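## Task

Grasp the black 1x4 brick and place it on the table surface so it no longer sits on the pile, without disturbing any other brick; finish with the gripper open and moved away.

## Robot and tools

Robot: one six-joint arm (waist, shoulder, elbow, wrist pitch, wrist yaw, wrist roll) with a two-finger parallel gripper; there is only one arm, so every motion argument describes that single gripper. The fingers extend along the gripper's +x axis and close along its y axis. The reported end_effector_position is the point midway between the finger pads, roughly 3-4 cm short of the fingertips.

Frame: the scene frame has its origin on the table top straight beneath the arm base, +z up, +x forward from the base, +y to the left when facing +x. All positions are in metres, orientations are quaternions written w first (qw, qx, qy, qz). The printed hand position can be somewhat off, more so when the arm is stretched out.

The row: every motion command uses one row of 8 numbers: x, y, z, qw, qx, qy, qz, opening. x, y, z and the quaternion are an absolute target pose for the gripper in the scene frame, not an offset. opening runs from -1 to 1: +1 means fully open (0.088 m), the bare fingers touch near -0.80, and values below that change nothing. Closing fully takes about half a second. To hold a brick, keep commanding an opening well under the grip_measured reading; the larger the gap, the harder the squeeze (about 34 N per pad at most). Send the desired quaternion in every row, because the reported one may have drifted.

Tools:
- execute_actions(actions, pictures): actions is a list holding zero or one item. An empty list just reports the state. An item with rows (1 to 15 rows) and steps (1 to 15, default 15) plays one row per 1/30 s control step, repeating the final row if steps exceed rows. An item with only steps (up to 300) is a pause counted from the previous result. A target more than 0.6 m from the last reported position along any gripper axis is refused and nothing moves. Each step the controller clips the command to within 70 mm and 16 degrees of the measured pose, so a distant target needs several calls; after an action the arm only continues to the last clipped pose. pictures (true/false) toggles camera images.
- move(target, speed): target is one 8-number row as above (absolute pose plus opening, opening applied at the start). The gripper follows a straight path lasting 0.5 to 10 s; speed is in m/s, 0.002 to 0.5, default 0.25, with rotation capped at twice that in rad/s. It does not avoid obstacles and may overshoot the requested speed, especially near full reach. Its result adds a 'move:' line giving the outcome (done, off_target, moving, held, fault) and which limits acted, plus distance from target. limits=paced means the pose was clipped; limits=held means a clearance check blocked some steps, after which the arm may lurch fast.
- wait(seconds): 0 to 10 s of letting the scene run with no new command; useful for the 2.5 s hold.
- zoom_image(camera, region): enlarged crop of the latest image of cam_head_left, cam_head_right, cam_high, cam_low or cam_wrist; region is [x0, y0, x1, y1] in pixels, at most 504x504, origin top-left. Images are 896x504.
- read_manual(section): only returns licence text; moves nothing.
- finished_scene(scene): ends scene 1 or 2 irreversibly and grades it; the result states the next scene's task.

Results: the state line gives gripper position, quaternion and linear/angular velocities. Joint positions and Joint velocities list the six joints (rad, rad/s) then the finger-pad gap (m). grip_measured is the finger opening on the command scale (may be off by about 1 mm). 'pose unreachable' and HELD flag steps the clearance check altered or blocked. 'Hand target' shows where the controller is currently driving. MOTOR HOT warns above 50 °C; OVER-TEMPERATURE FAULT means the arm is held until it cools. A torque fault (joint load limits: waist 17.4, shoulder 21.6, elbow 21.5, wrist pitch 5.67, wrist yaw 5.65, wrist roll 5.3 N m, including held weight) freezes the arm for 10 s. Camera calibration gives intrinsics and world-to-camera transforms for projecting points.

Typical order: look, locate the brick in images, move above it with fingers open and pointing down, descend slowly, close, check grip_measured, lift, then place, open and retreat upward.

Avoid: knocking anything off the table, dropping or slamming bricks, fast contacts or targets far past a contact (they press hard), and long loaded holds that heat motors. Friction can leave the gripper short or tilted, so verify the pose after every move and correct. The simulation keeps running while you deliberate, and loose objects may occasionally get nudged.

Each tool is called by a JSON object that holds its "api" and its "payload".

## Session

{"api": "execute_actions", "payload": {"actions": []}}

Scene clock: 0.00 s of 4185.00 s.
end_effector_position=(+0.5214, +0.0895, +0.2582) grip_measured=+0.854 end_effector_quat_wxyz=(+0.868, -0.219, +0.125, +0.429) end_effector_velocity=(-0.001, -0.002, -0.002) end_effector_angular_velocity=(+0.004, +0.014, -0.015)
Joint positions: [-0.143  1.676  1.484  0.019 -1.107 -0.472  0.081]
Joint velocities: [-0.002 -0.002 -0.007 -0.007  0.007  0.007 -0.   ]
Motor temperatures (°C, as the motors report them): [26 26 25 25 24 24]
Heat: hottest waist 26 °C (+0.0 °C/min).
Hand target: +0.521, +0.090, +0.258; +0.868, -0.219, +0.125, +0.428
camera_calibration (this result's frames):
cam_wrist: T_world_to_cam=[[0.820349, -0.501826, 0.274222, -0.442438], [-0.226626, -0.725546, -0.649787, 0.379255], [0.525041, 0.470906, -0.708928, -0.0568628], [0, 0, 0, 1]] pos_world=[0.478758, 0.0799175, 0.32745]

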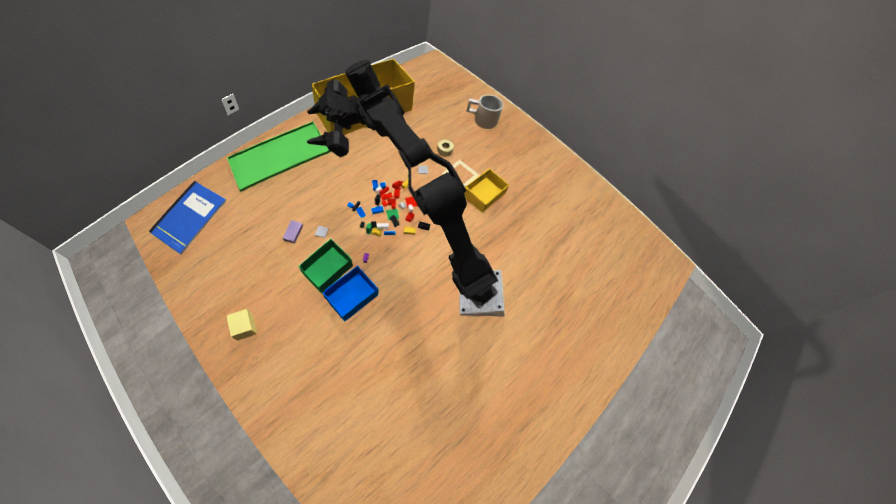

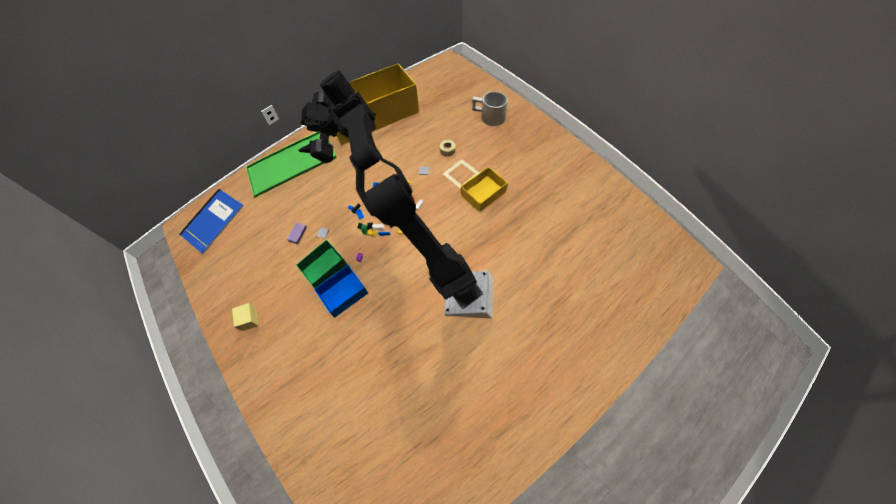

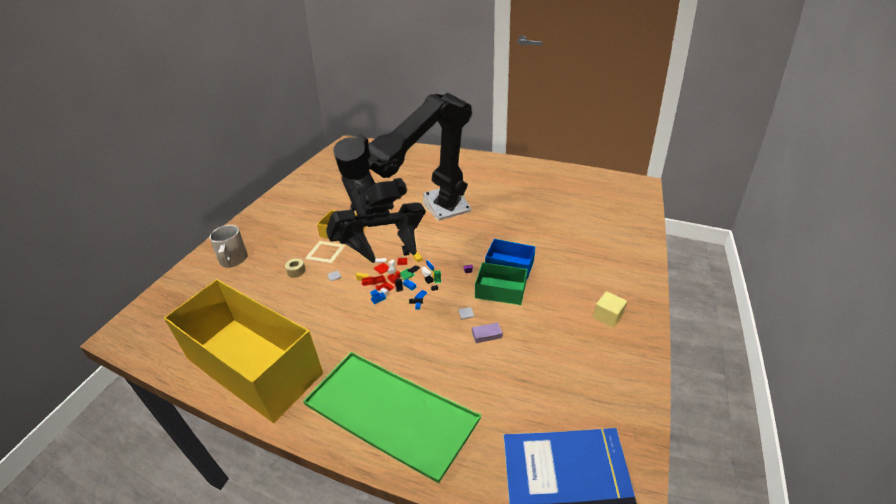

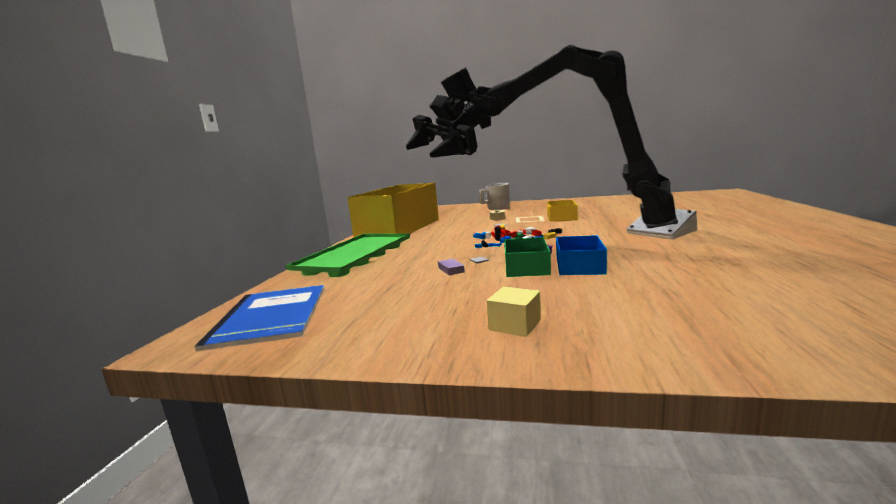

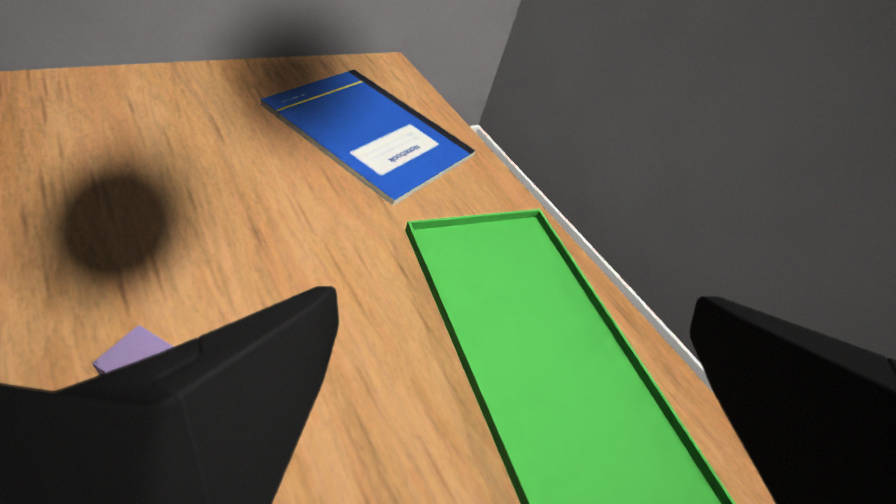

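{"api": "move", "payload": {"target": [0.37,0.0,0.18,0.7071,0,0.7071,0,0.85], "speed": 0.35}}

{"api": "zoom_image", "payload": {"camera": "cam_high", "region": [345,240,455,320]}}

Scene clock: 5.40 s of 4185.00 s.
end_effector_position=(+0.3682, +0.0002, +0.1810) grip_measured=+0.850 end_effector_quat_wxyz=(+0.708, -0.001, +0.706, +0.003) end_effector_velocity=(-0.004, -0.000, +0.002) end_effector_angular_velocity=(-0.004, +0.017, -0.000)
Joint positions: [-0.159  1.673  1.705 -1.439 -0.303 -0.261  0.081]
Joint velocities: [-0.002 -0.002  0.002 -0.022  0.007 -0.007 -0.   ]
Motor temperatures (°C, as the motors report them): [26 27 26 26 24 24]
Heat: hottest shoulder 27 °C (+11.1 °C/min).
Hand target: +0.370, -0.001, +0.180; +0.707, -0.001, +0.707, +0.001
Off the commanded pose: 0.002 m, 0 deg.
move: done
camera_calibration (this result's frames):
cam_wrist: T_world_to_cam=[[0.0256137, -0.998883, -0.0397084, 0.00914224], [-0.92798, -0.0385293, 0.370632, 0.303027], [-0.371748, 0.0273554, -0.927931, 0.380844], [0, 0, 0, 1]] pos_world=[0.422547, 0.0103893, 0.241449]

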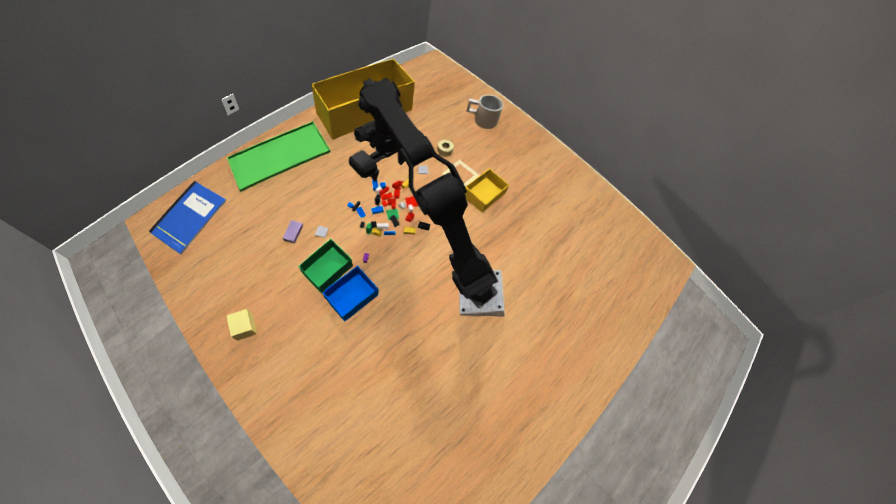

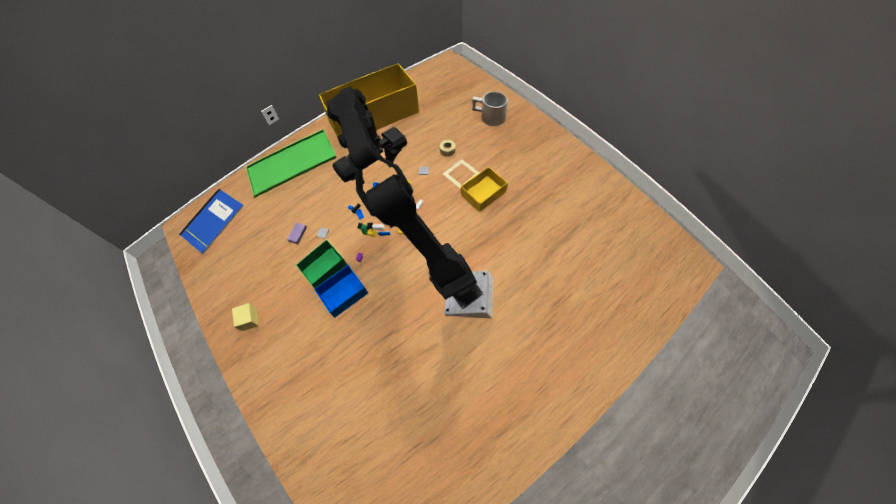

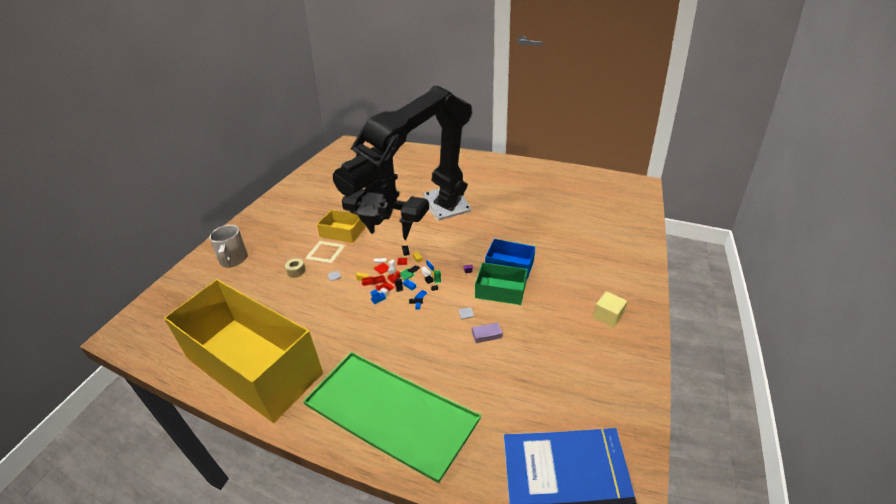

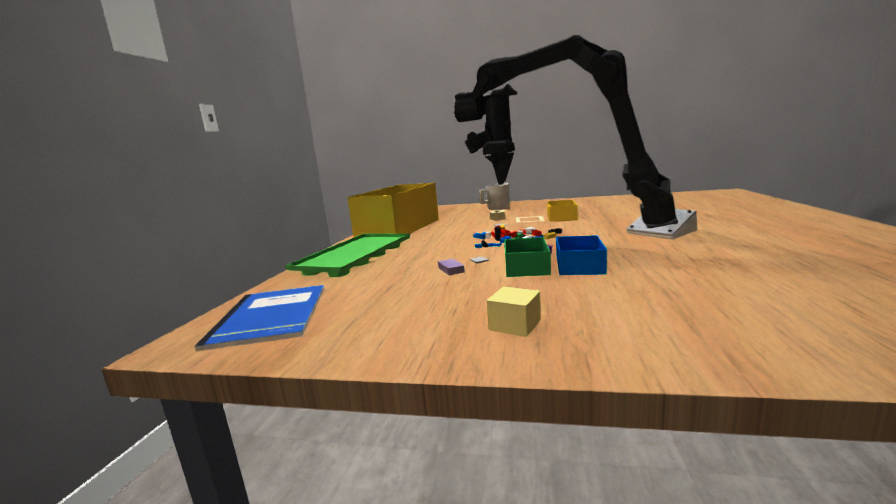

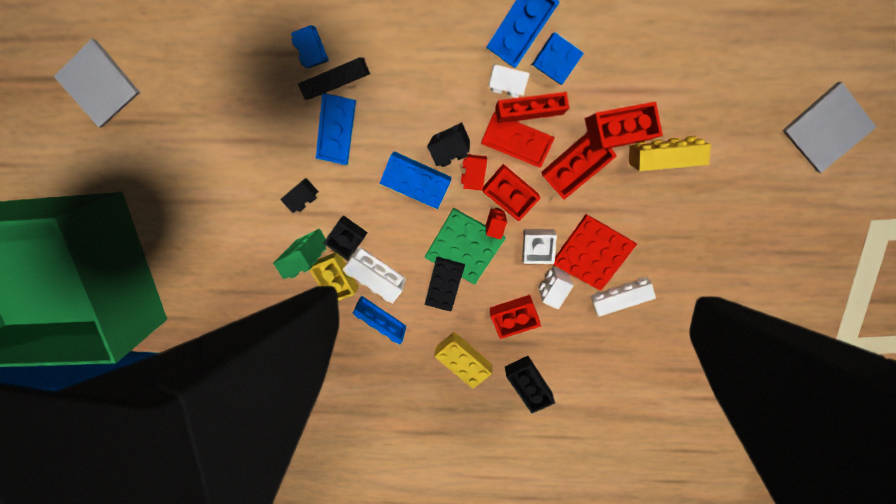

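Region (345, 240, 455, 320) of cam_high's 896x504 image, scaled by 4.582, with more detail than that image has; it fills the top 367 rows of this view, and the rest is white.

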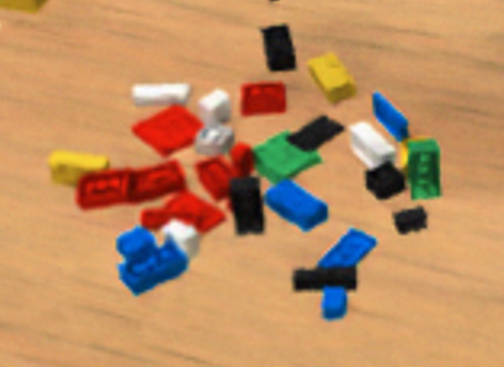

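{"api": "move", "payload": {"target": [0.407,0.075,0.075,0.6929,-0.141,0.6929,0.141,0.12], "speed": 0.2}}

Scene clock: 11.23 s of 4185.00 s.
end_effector_position=(+0.4082, +0.0768, +0.0820) grip_measured=+0.120 end_effector_quat_wxyz=(+0.700, -0.140, +0.686, +0.141) end_effector_velocity=(+0.004, +0.000, -0.001) end_effector_angular_velocity=(+0.007, -0.017, +0.024)
Joint positions: [ 0.16   1.786  1.564 -1.082 -0.238 -0.326  0.045]
Joint velocities: [-0.002  0.002 -0.002  0.022 -0.007 -0.022 -0.   ]
Motor temperatures (°C, as the motors report them): [26 28 27 26 24 24]
Heat: hottest shoulder 28 °C (+10.7 °C/min).
Hand target: +0.406, +0.075, +0.075; +0.693, -0.141, +0.693, +0.141
Off the commanded pose: 0.007 m, 1 deg.
move: done
camera_calibration (this result's frames):
cam_wrist: T_world_to_cam=[[0.406408, -0.913078, -0.0334929, -0.0819229], [-0.848952, -0.39091, 0.355627, 0.375767], [-0.337808, -0.116096, -0.934028, 0.299442], [0, 0, 0, 1]] pos_world=[0.453456, 0.106853, 0.143311]

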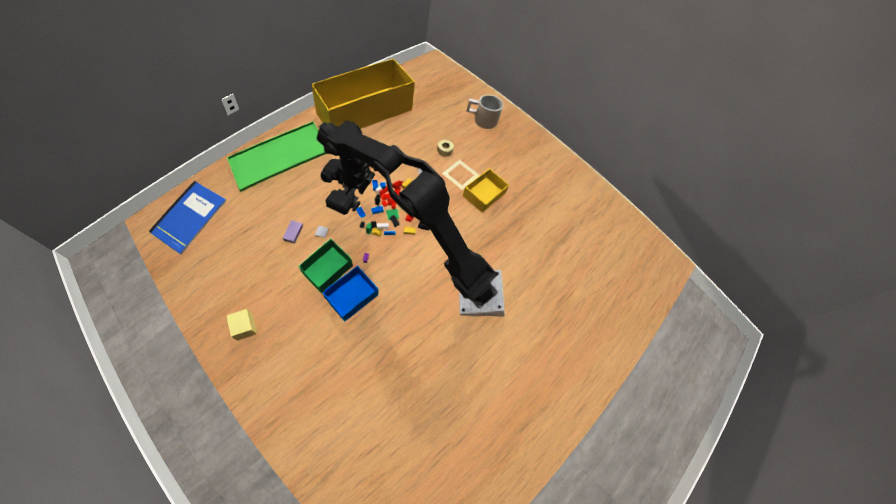

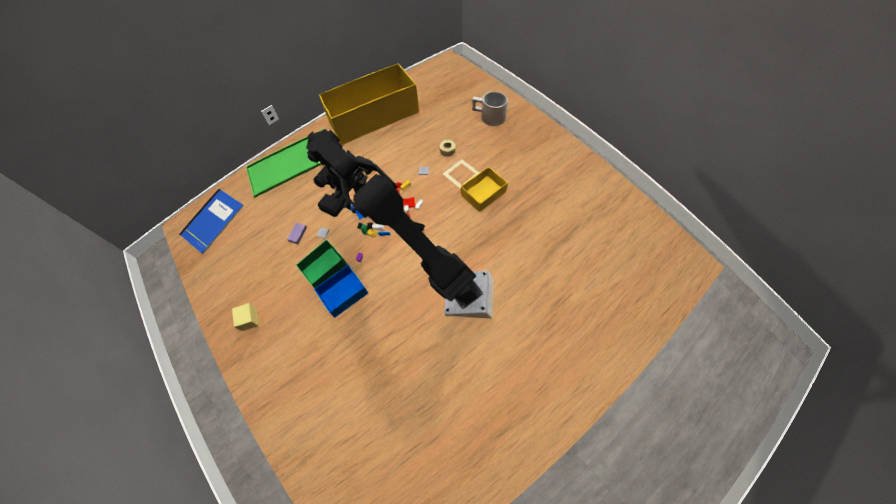

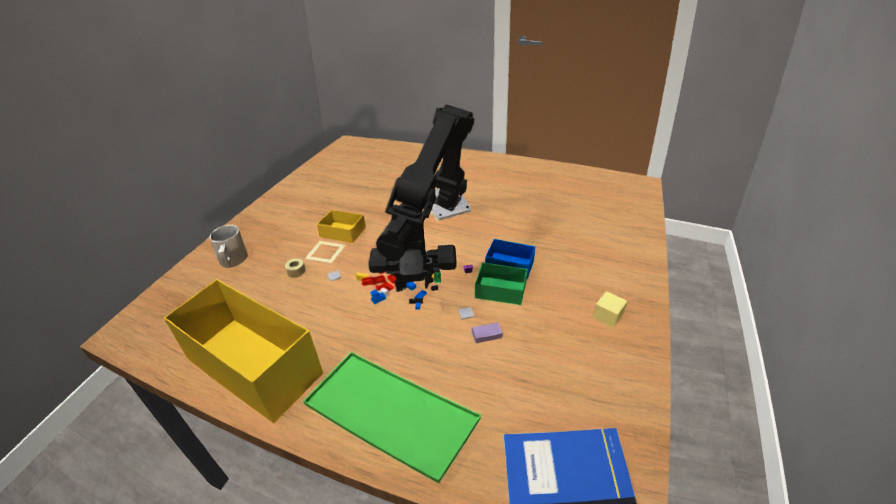

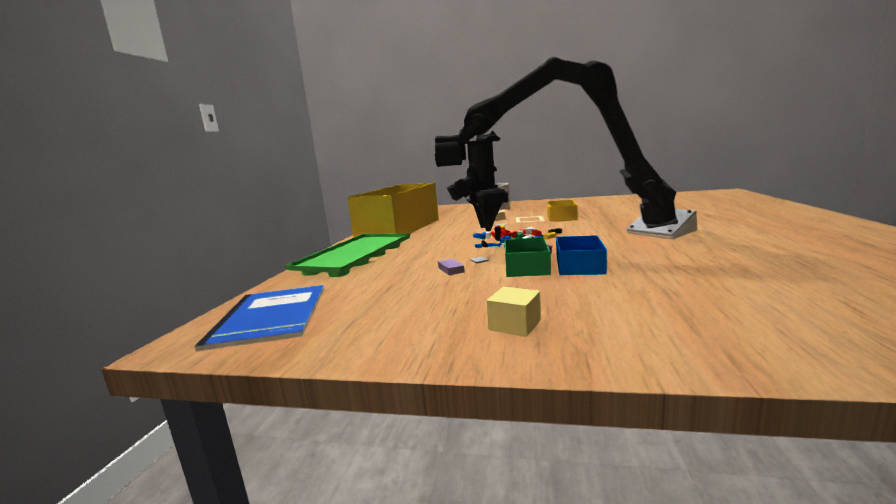

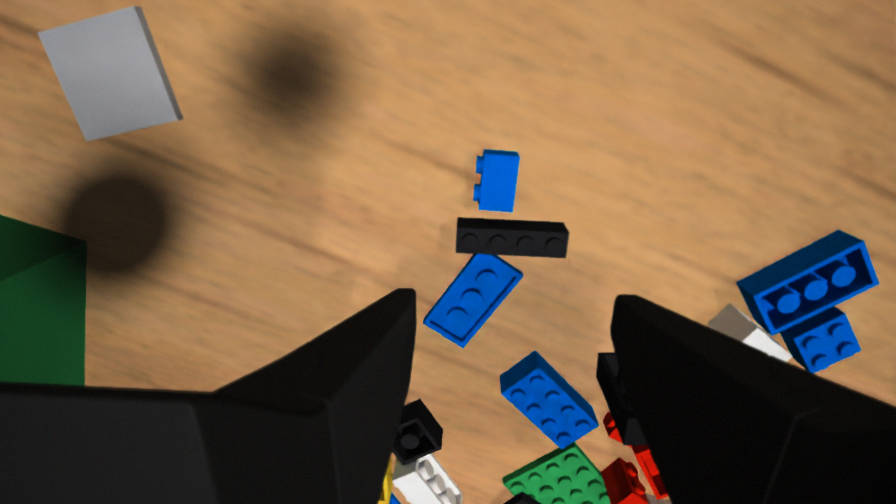

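{"api": "move", "payload": {"target": [0.417,0.078,0.05,0.694,-0.135,0.694,0.135,0.1], "speed": 0.06}}

Scene clock: 17.00 s of 4185.00 s.
end_effector_position=(+0.4185, +0.0793, +0.0562) grip_measured=+0.100 end_effector_quat_wxyz=(+0.699, -0.136, +0.688, +0.137) end_effector_velocity=(+0.002, +0.002, -0.000) end_effector_angular_velocity=(+0.022, -0.006, +0.007)
Joint positions: [ 0.182  1.852  1.564 -1.014 -0.232 -0.296  0.044]
Joint velocities: [-0.002  0.002  0.002  0.007 -0.022 -0.007 -0.   ]
Motor temperatures (°C, as the motors report them): [26 28 27 26 24 24]
Heat: hottest shoulder 28 °C (+7.1 °C/min).
Hand target: +0.417, +0.078, +0.050; +0.694, -0.135, +0.694, +0.135
Off the commanded pose: 0.007 m, 1 deg.
move: done
camera_calibration (this result's frames):
cam_wrist: T_world_to_cam=[[0.397642, -0.916881, -0.034793, -0.080631], [-0.851281, -0.382809, 0.358856, 0.394836], [-0.342348, -0.113078, -0.932744, 0.280707], [0, 0, 0, 1]] pos_world=[0.464278, 0.10896, 0.117332]

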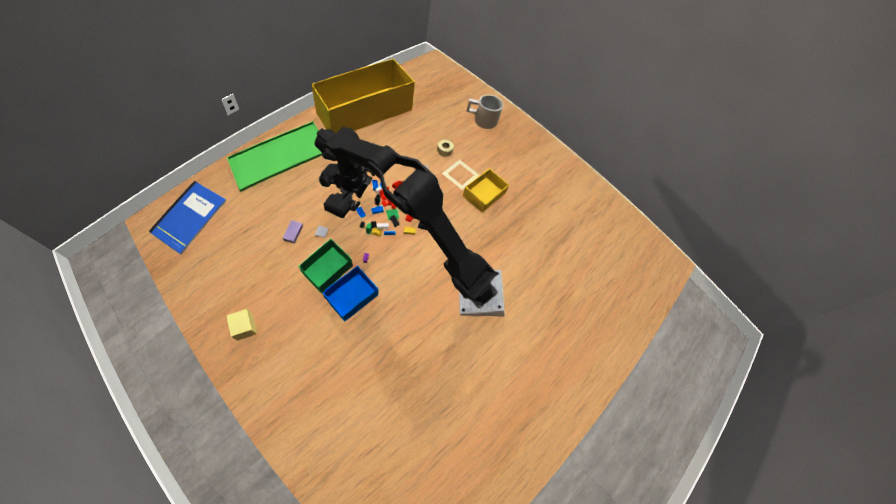

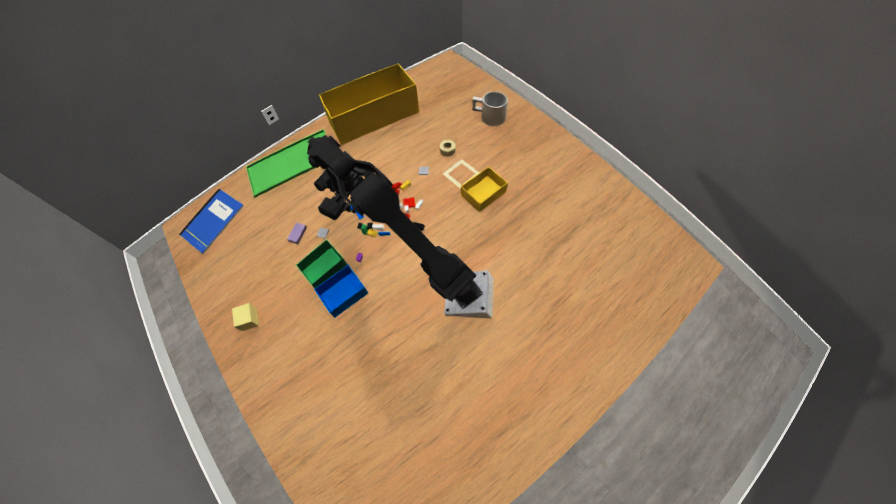

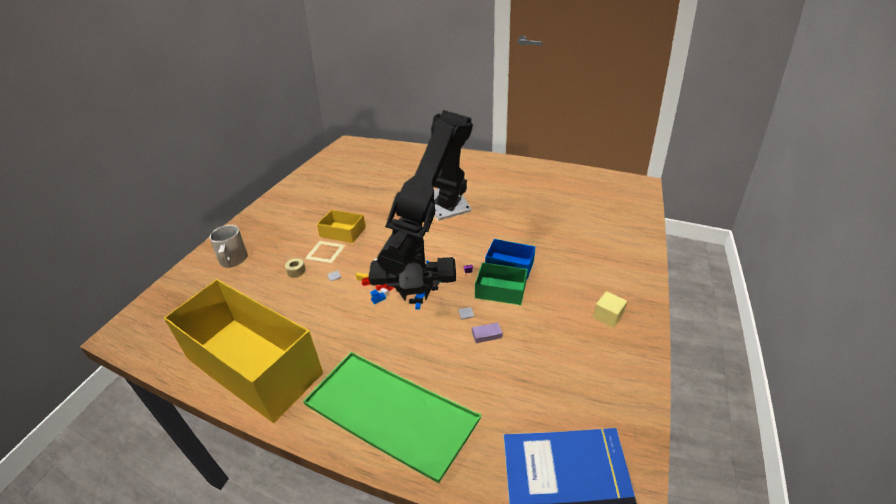

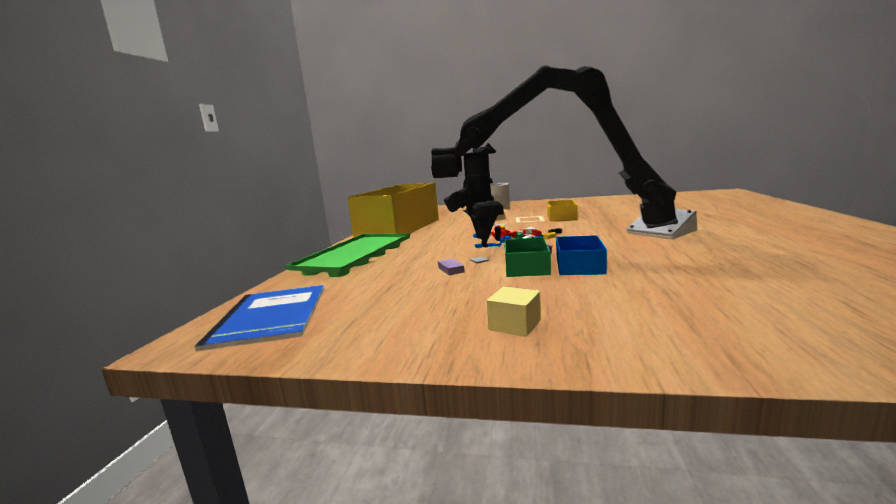

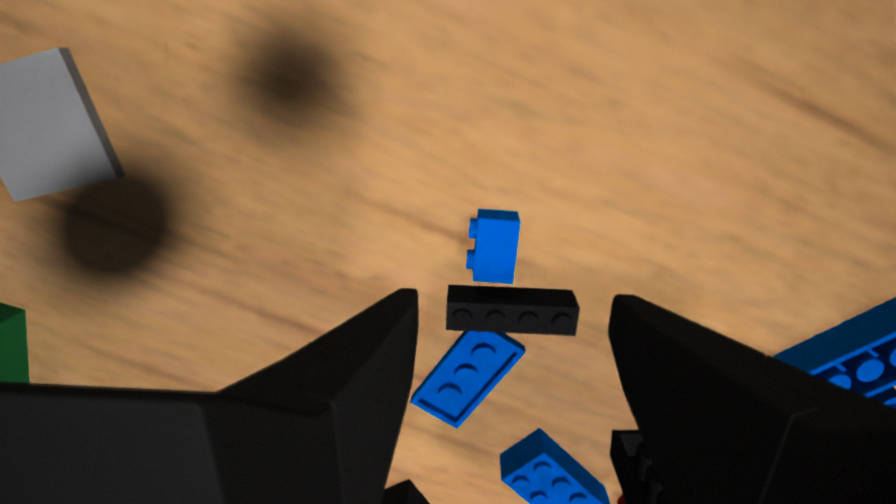

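{"api": "move", "payload": {"target": [0.415,0.077,0.037,0.6945,-0.132,0.6945,0.132,0.1], "speed": 0.03}}

Scene clock: 20.07 s of 4185.00 s.
end_effector_position=(+0.4186, +0.0788, +0.0446) grip_measured=+0.100 end_effector_quat_wxyz=(+0.702, -0.134, +0.686, +0.135) end_effector_velocity=(-0.002, -0.002, +0.000) end_effector_angular_velocity=(-0.009, +0.006, +0.003)
Joint positions: [ 0.187  1.861  1.53  -0.964 -0.231 -0.282  0.044]
Joint velocities: [-0.002 -0.002 -0.002 -0.007  0.007 -0.007 -0.   ]
Motor temperatures (°C, as the motors report them): [26 29 27 26 24 24]
Heat: hottest shoulder 29 °C (+9.0 °C/min).
Hand target: +0.415, +0.077, +0.037; +0.695, -0.132, +0.694, +0.132
Off the commanded pose: 0.009 m, 1 deg.
move: off_target
camera_calibration (this result's frames):
cam_wrist: T_world_to_cam=[[0.391318, -0.919644, -0.033545, -0.0787024], [-0.856005, -0.377137, 0.353587, 0.400633], [-0.337825, -0.10965, -0.9348, 0.267773], [0, 0, 0, 1]] pos_world=[0.464202, 0.108077, 0.106015]

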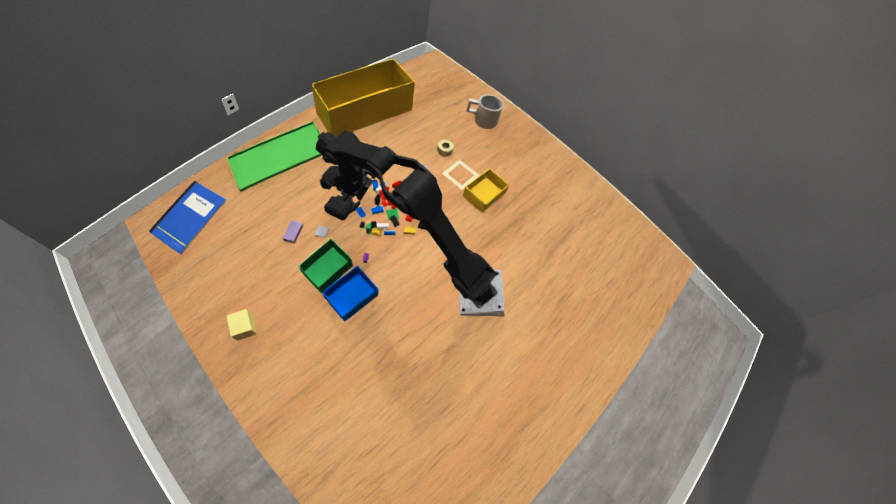

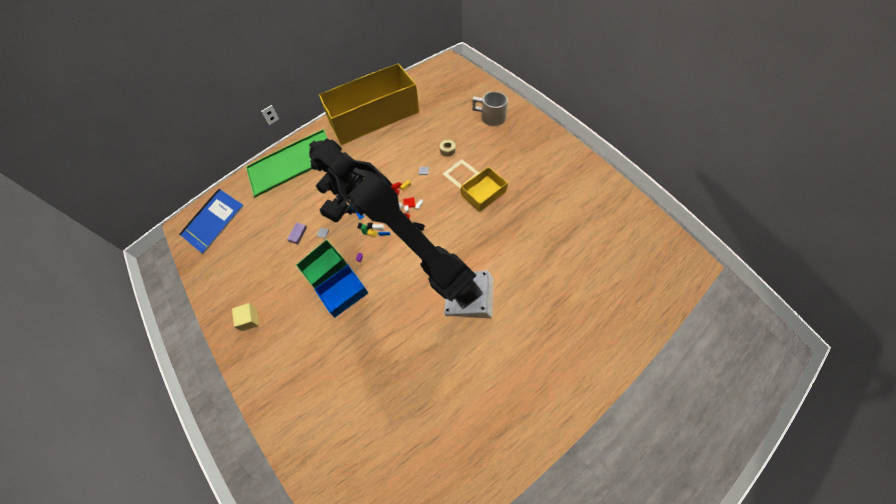

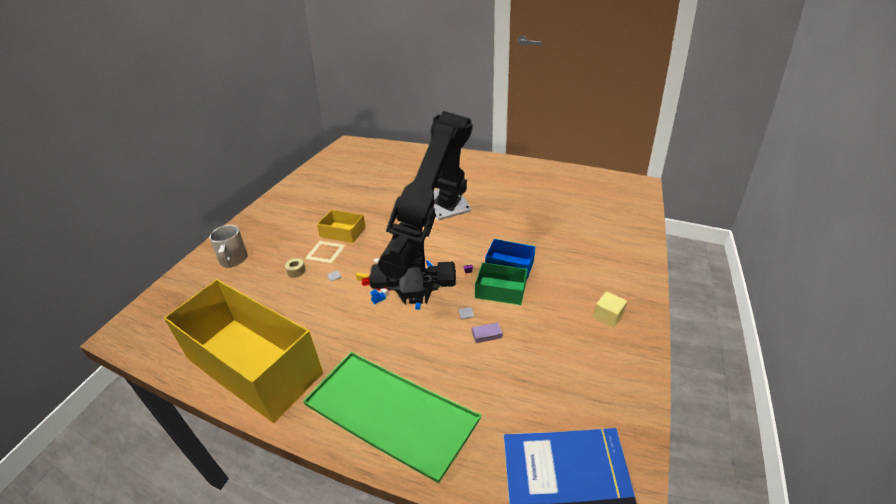

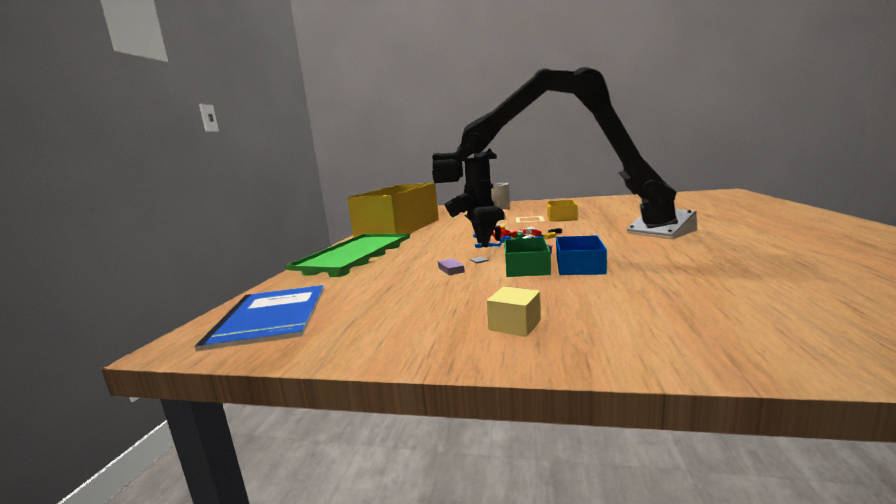

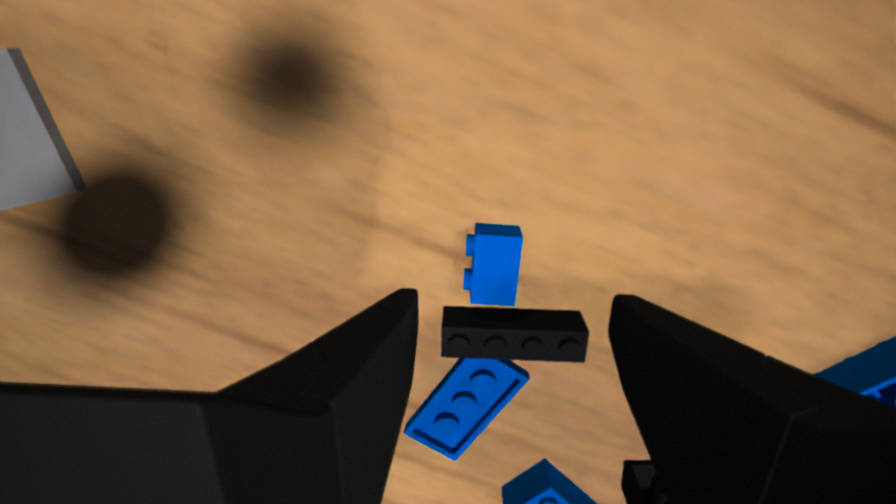

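{"api": "execute_actions", "payload": {"actions": [{"rows":[[0.415,0.077,0.037,0.6945,-0.132,0.6945,0.132,-0.28]]}], "pictures": false}}

{"api": "move", "payload": {"target": [0.42,0.079,0.085,0.6945,-0.132,0.6945,0.132,-0.28], "speed": 0.06}}

{"api": "move", "payload": {"target": [0.495,0.125,0.06,0.6945,-0.132,0.6945,0.132,-0.28], "speed": 0.1}}

Scene clock: 25.60 s of 4185.00 s.
end_effector_position=(+0.4184, +0.0786, +0.0440) grip_measured=-0.154 end_effector_quat_wxyz=(+0.701, -0.134, +0.687, +0.135) end_effector_velocity=(+0.001, +0.003, +0.001) end_effector_angular_velocity=(+0.022, -0.005, -0.008)
Joint positions: [ 0.187  1.863  1.529 -0.963 -0.231 -0.281  0.031]
Joint velocities: [-0.002 -0.002 -0.002  0.007 -0.022  0.007 -0.   ]
Motor temperatures (°C, as the motors report them): [26 29 27 26 24 24]
Heat: hottest shoulder 29 °C (+7.0 °C/min).
Hand target: +0.415, +0.077, +0.037; +0.695, -0.132, +0.695, +0.132
Off the commanded pose: 0.008 m, 1 deg.
Steps of this call (steps 1 to 151: nothing new was sent; steps 152 to 166: all 15 steps of this action). Readings (end_effector_position):
152: (+0.4184, +0.0786, +0.0440)
153: (+0.4184, +0.0786, +0.0440)
155: (+0.4184, +0.0786, +0.0440)
159: (+0.4184, +0.0786, +0.0440)
166: the state above

Scene clock: 26.90 s of 4185.00 s.
end_effector_position=(+0.4166, +0.0777, +0.0767) grip_measured=-0.154 end_effector_quat_wxyz=(+0.687, -0.130, +0.703, +0.130) end_effector_velocity=(-0.001, +0.001, +0.004) end_effector_angular_velocity=(+0.007, +0.007, +0.018)
Joint positions: [ 0.167  1.859  1.655 -1.142 -0.231 -0.3    0.031]
Joint velocities: [-0.002 -0.002  0.012 -0.022 -0.007 -0.022 -0.   ]
Motor temperatures (°C, as the motors report them): [26 30 27 26 24 24]
Heat: hottest shoulder 30 °C (+8.9 °C/min).
Hand target: +0.420, +0.079, +0.085; +0.695, -0.132, +0.695, +0.132
Off the commanded pose: 0.009 m, 1 deg.
move: off_target
camera_calibration (this result's frames):
cam_wrist: T_world_to_cam=[[0.377497, -0.925038, -0.0424386, -0.0710435], [-0.844172, -0.362611, 0.394825, 0.377981], [-0.380617, -0.11322, -0.917776, 0.313741], [0, 0, 0, 1]] pos_world=[0.465315, 0.106864, 0.135693]

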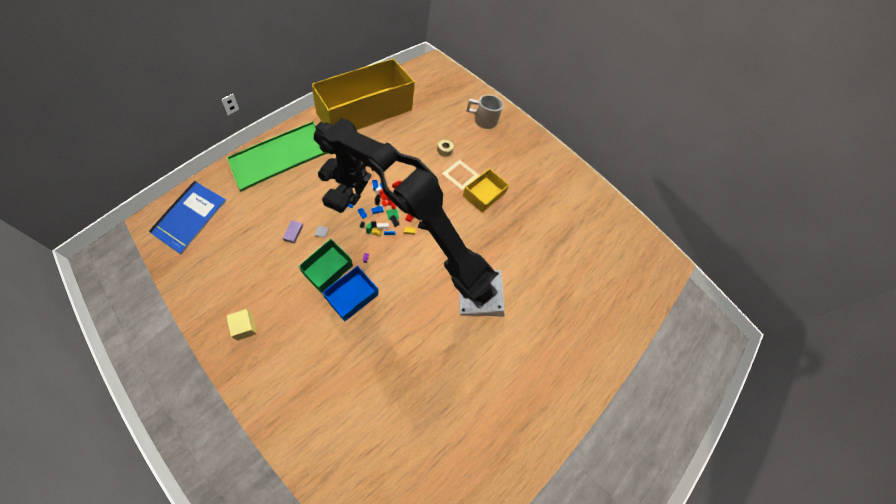

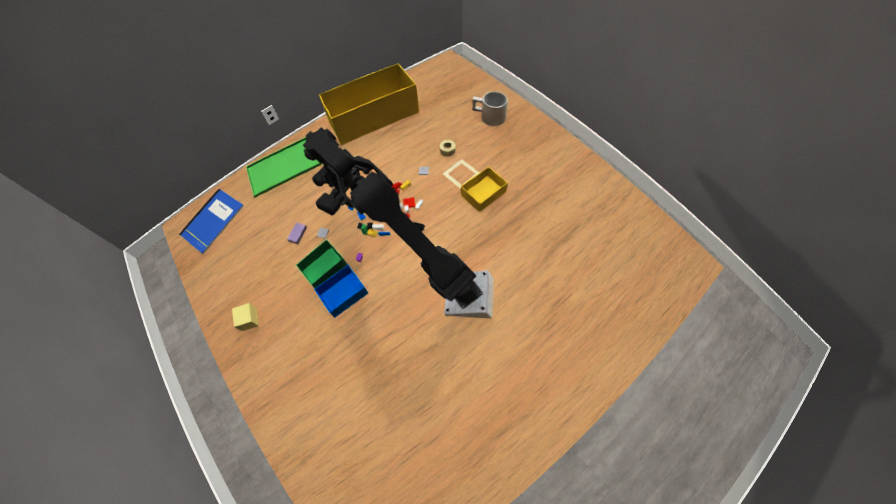

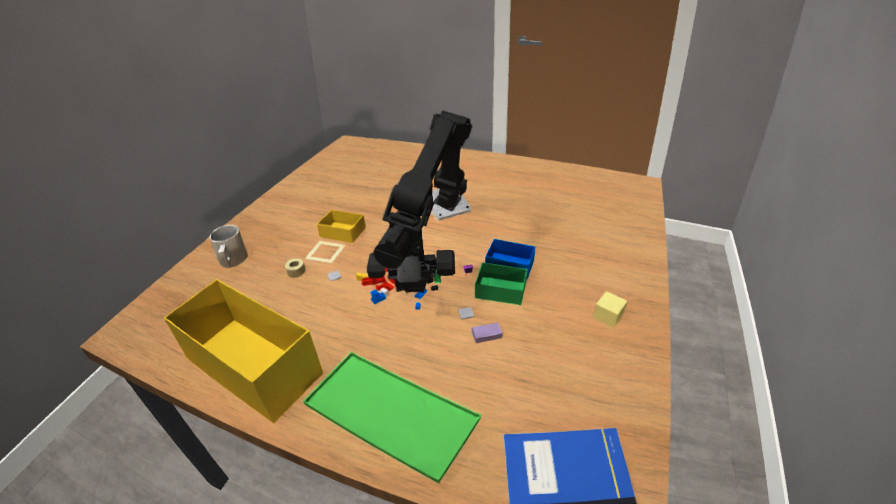

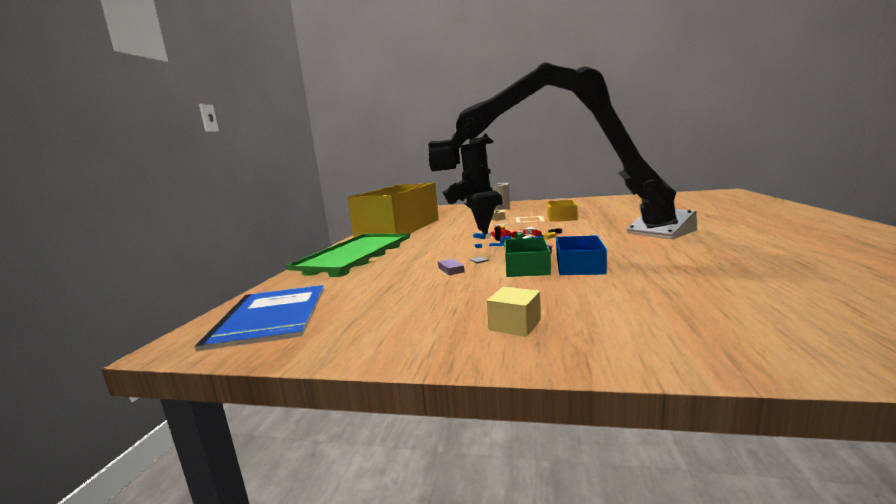

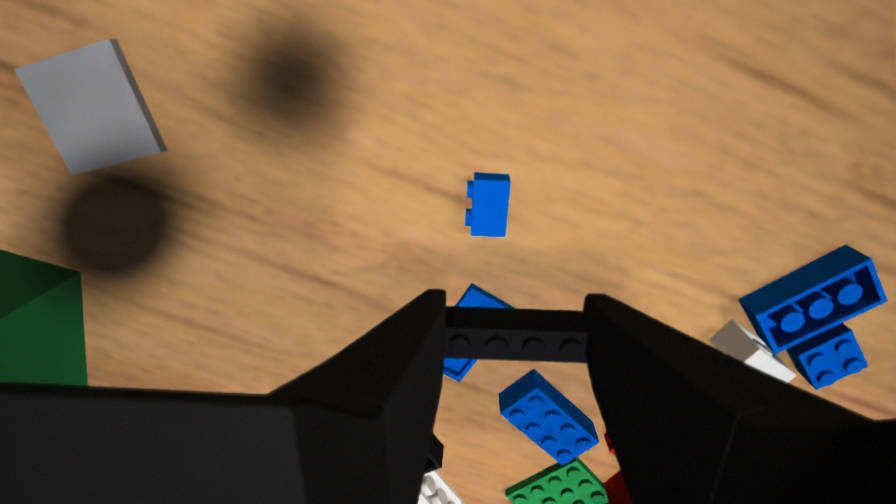

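Scene clock: 28.33 s of 4185.00 s.
end_effector_position=(+0.4932, +0.1261, +0.0641) grip_measured=-0.154 end_effector_quat_wxyz=(+0.697, -0.132, +0.692, +0.134) end_effector_velocity=(+0.004, +0.001, +0.004) end_effector_angular_velocity=(+0.009, -0.011, -0.007)
Joint positions: [ 0.266  2.201  2.218 -1.31  -0.211 -0.204  0.031]
Joint velocities: [-0.002  0.007  0.027 -0.007 -0.007  0.007 -0.   ]
Motor temperatures (°C, as the motors report them): [26 30 27 26 24 24]
Heat: hottest shoulder 30 °C (+8.5 °C/min).
Hand target: +0.495, +0.126, +0.060; +0.695, -0.132, +0.694, +0.132
Off the commanded pose: 0.005 m, 0 deg.
move: done
camera_calibration (this result's frames):
cam_wrist: T_world_to_cam=[[0.387404, -0.921097, -0.0387134, -0.0613384], [-0.851939, -0.373733, 0.366774, 0.472156], [-0.352302, -0.109108, -0.929504, 0.323076], [0, 0, 0, 1]] pos_world=[0.539832, 0.155212, 0.124752]

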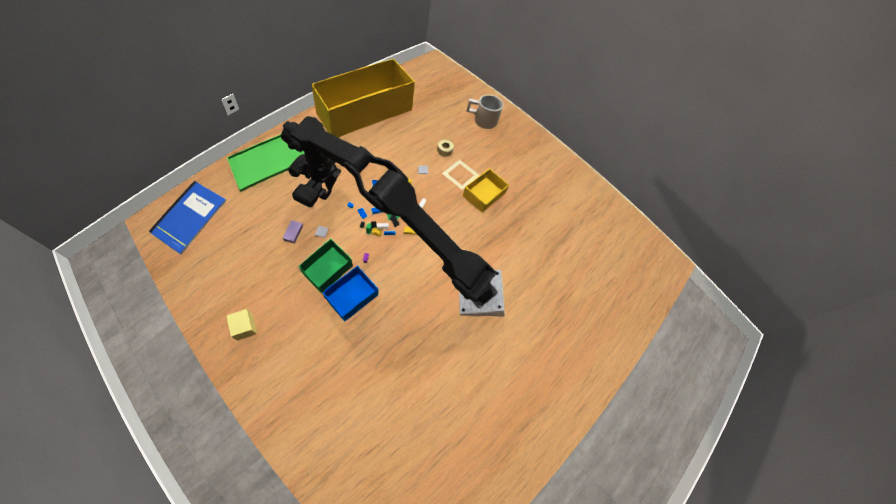

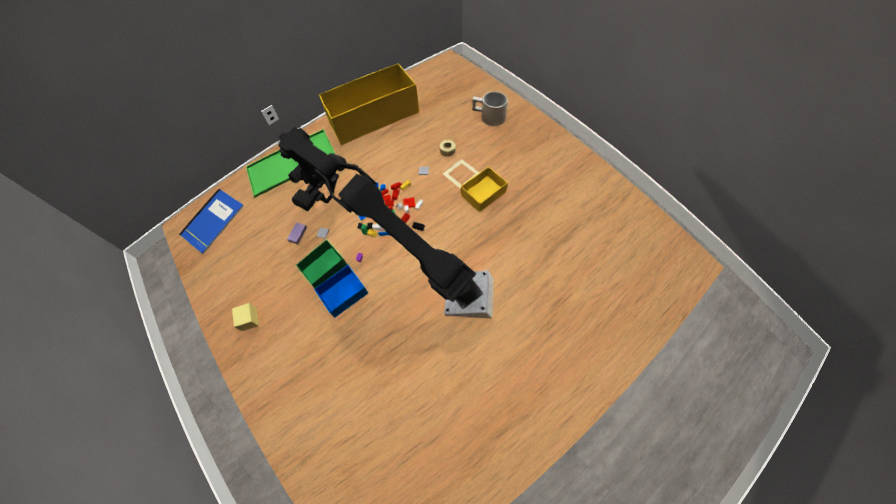

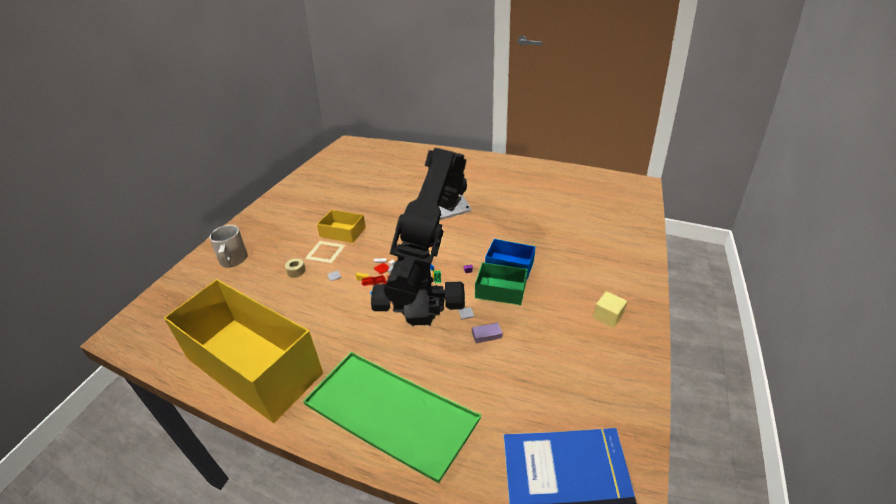

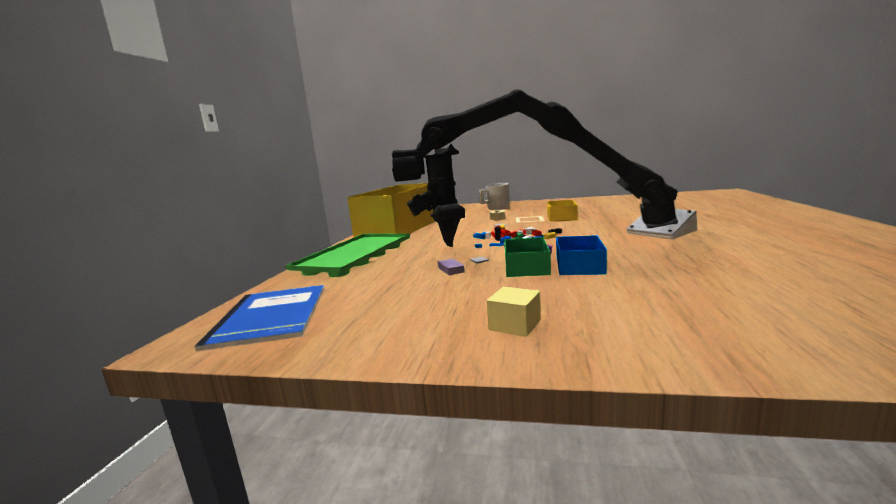

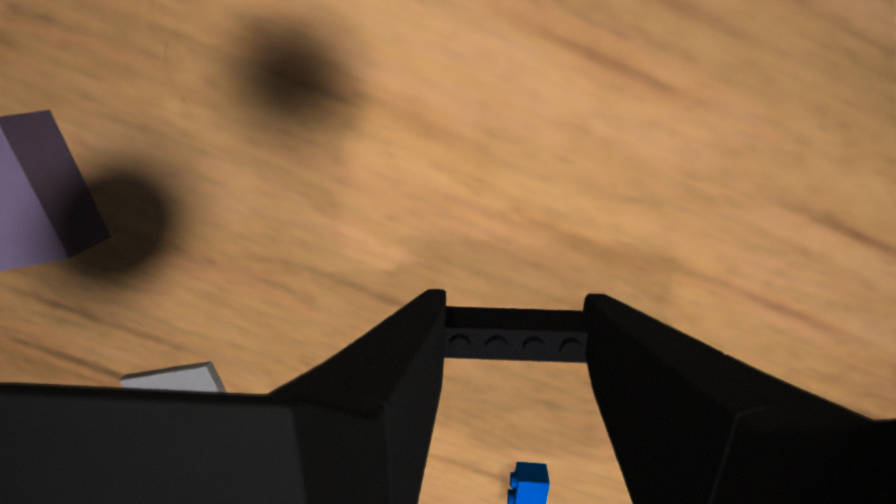

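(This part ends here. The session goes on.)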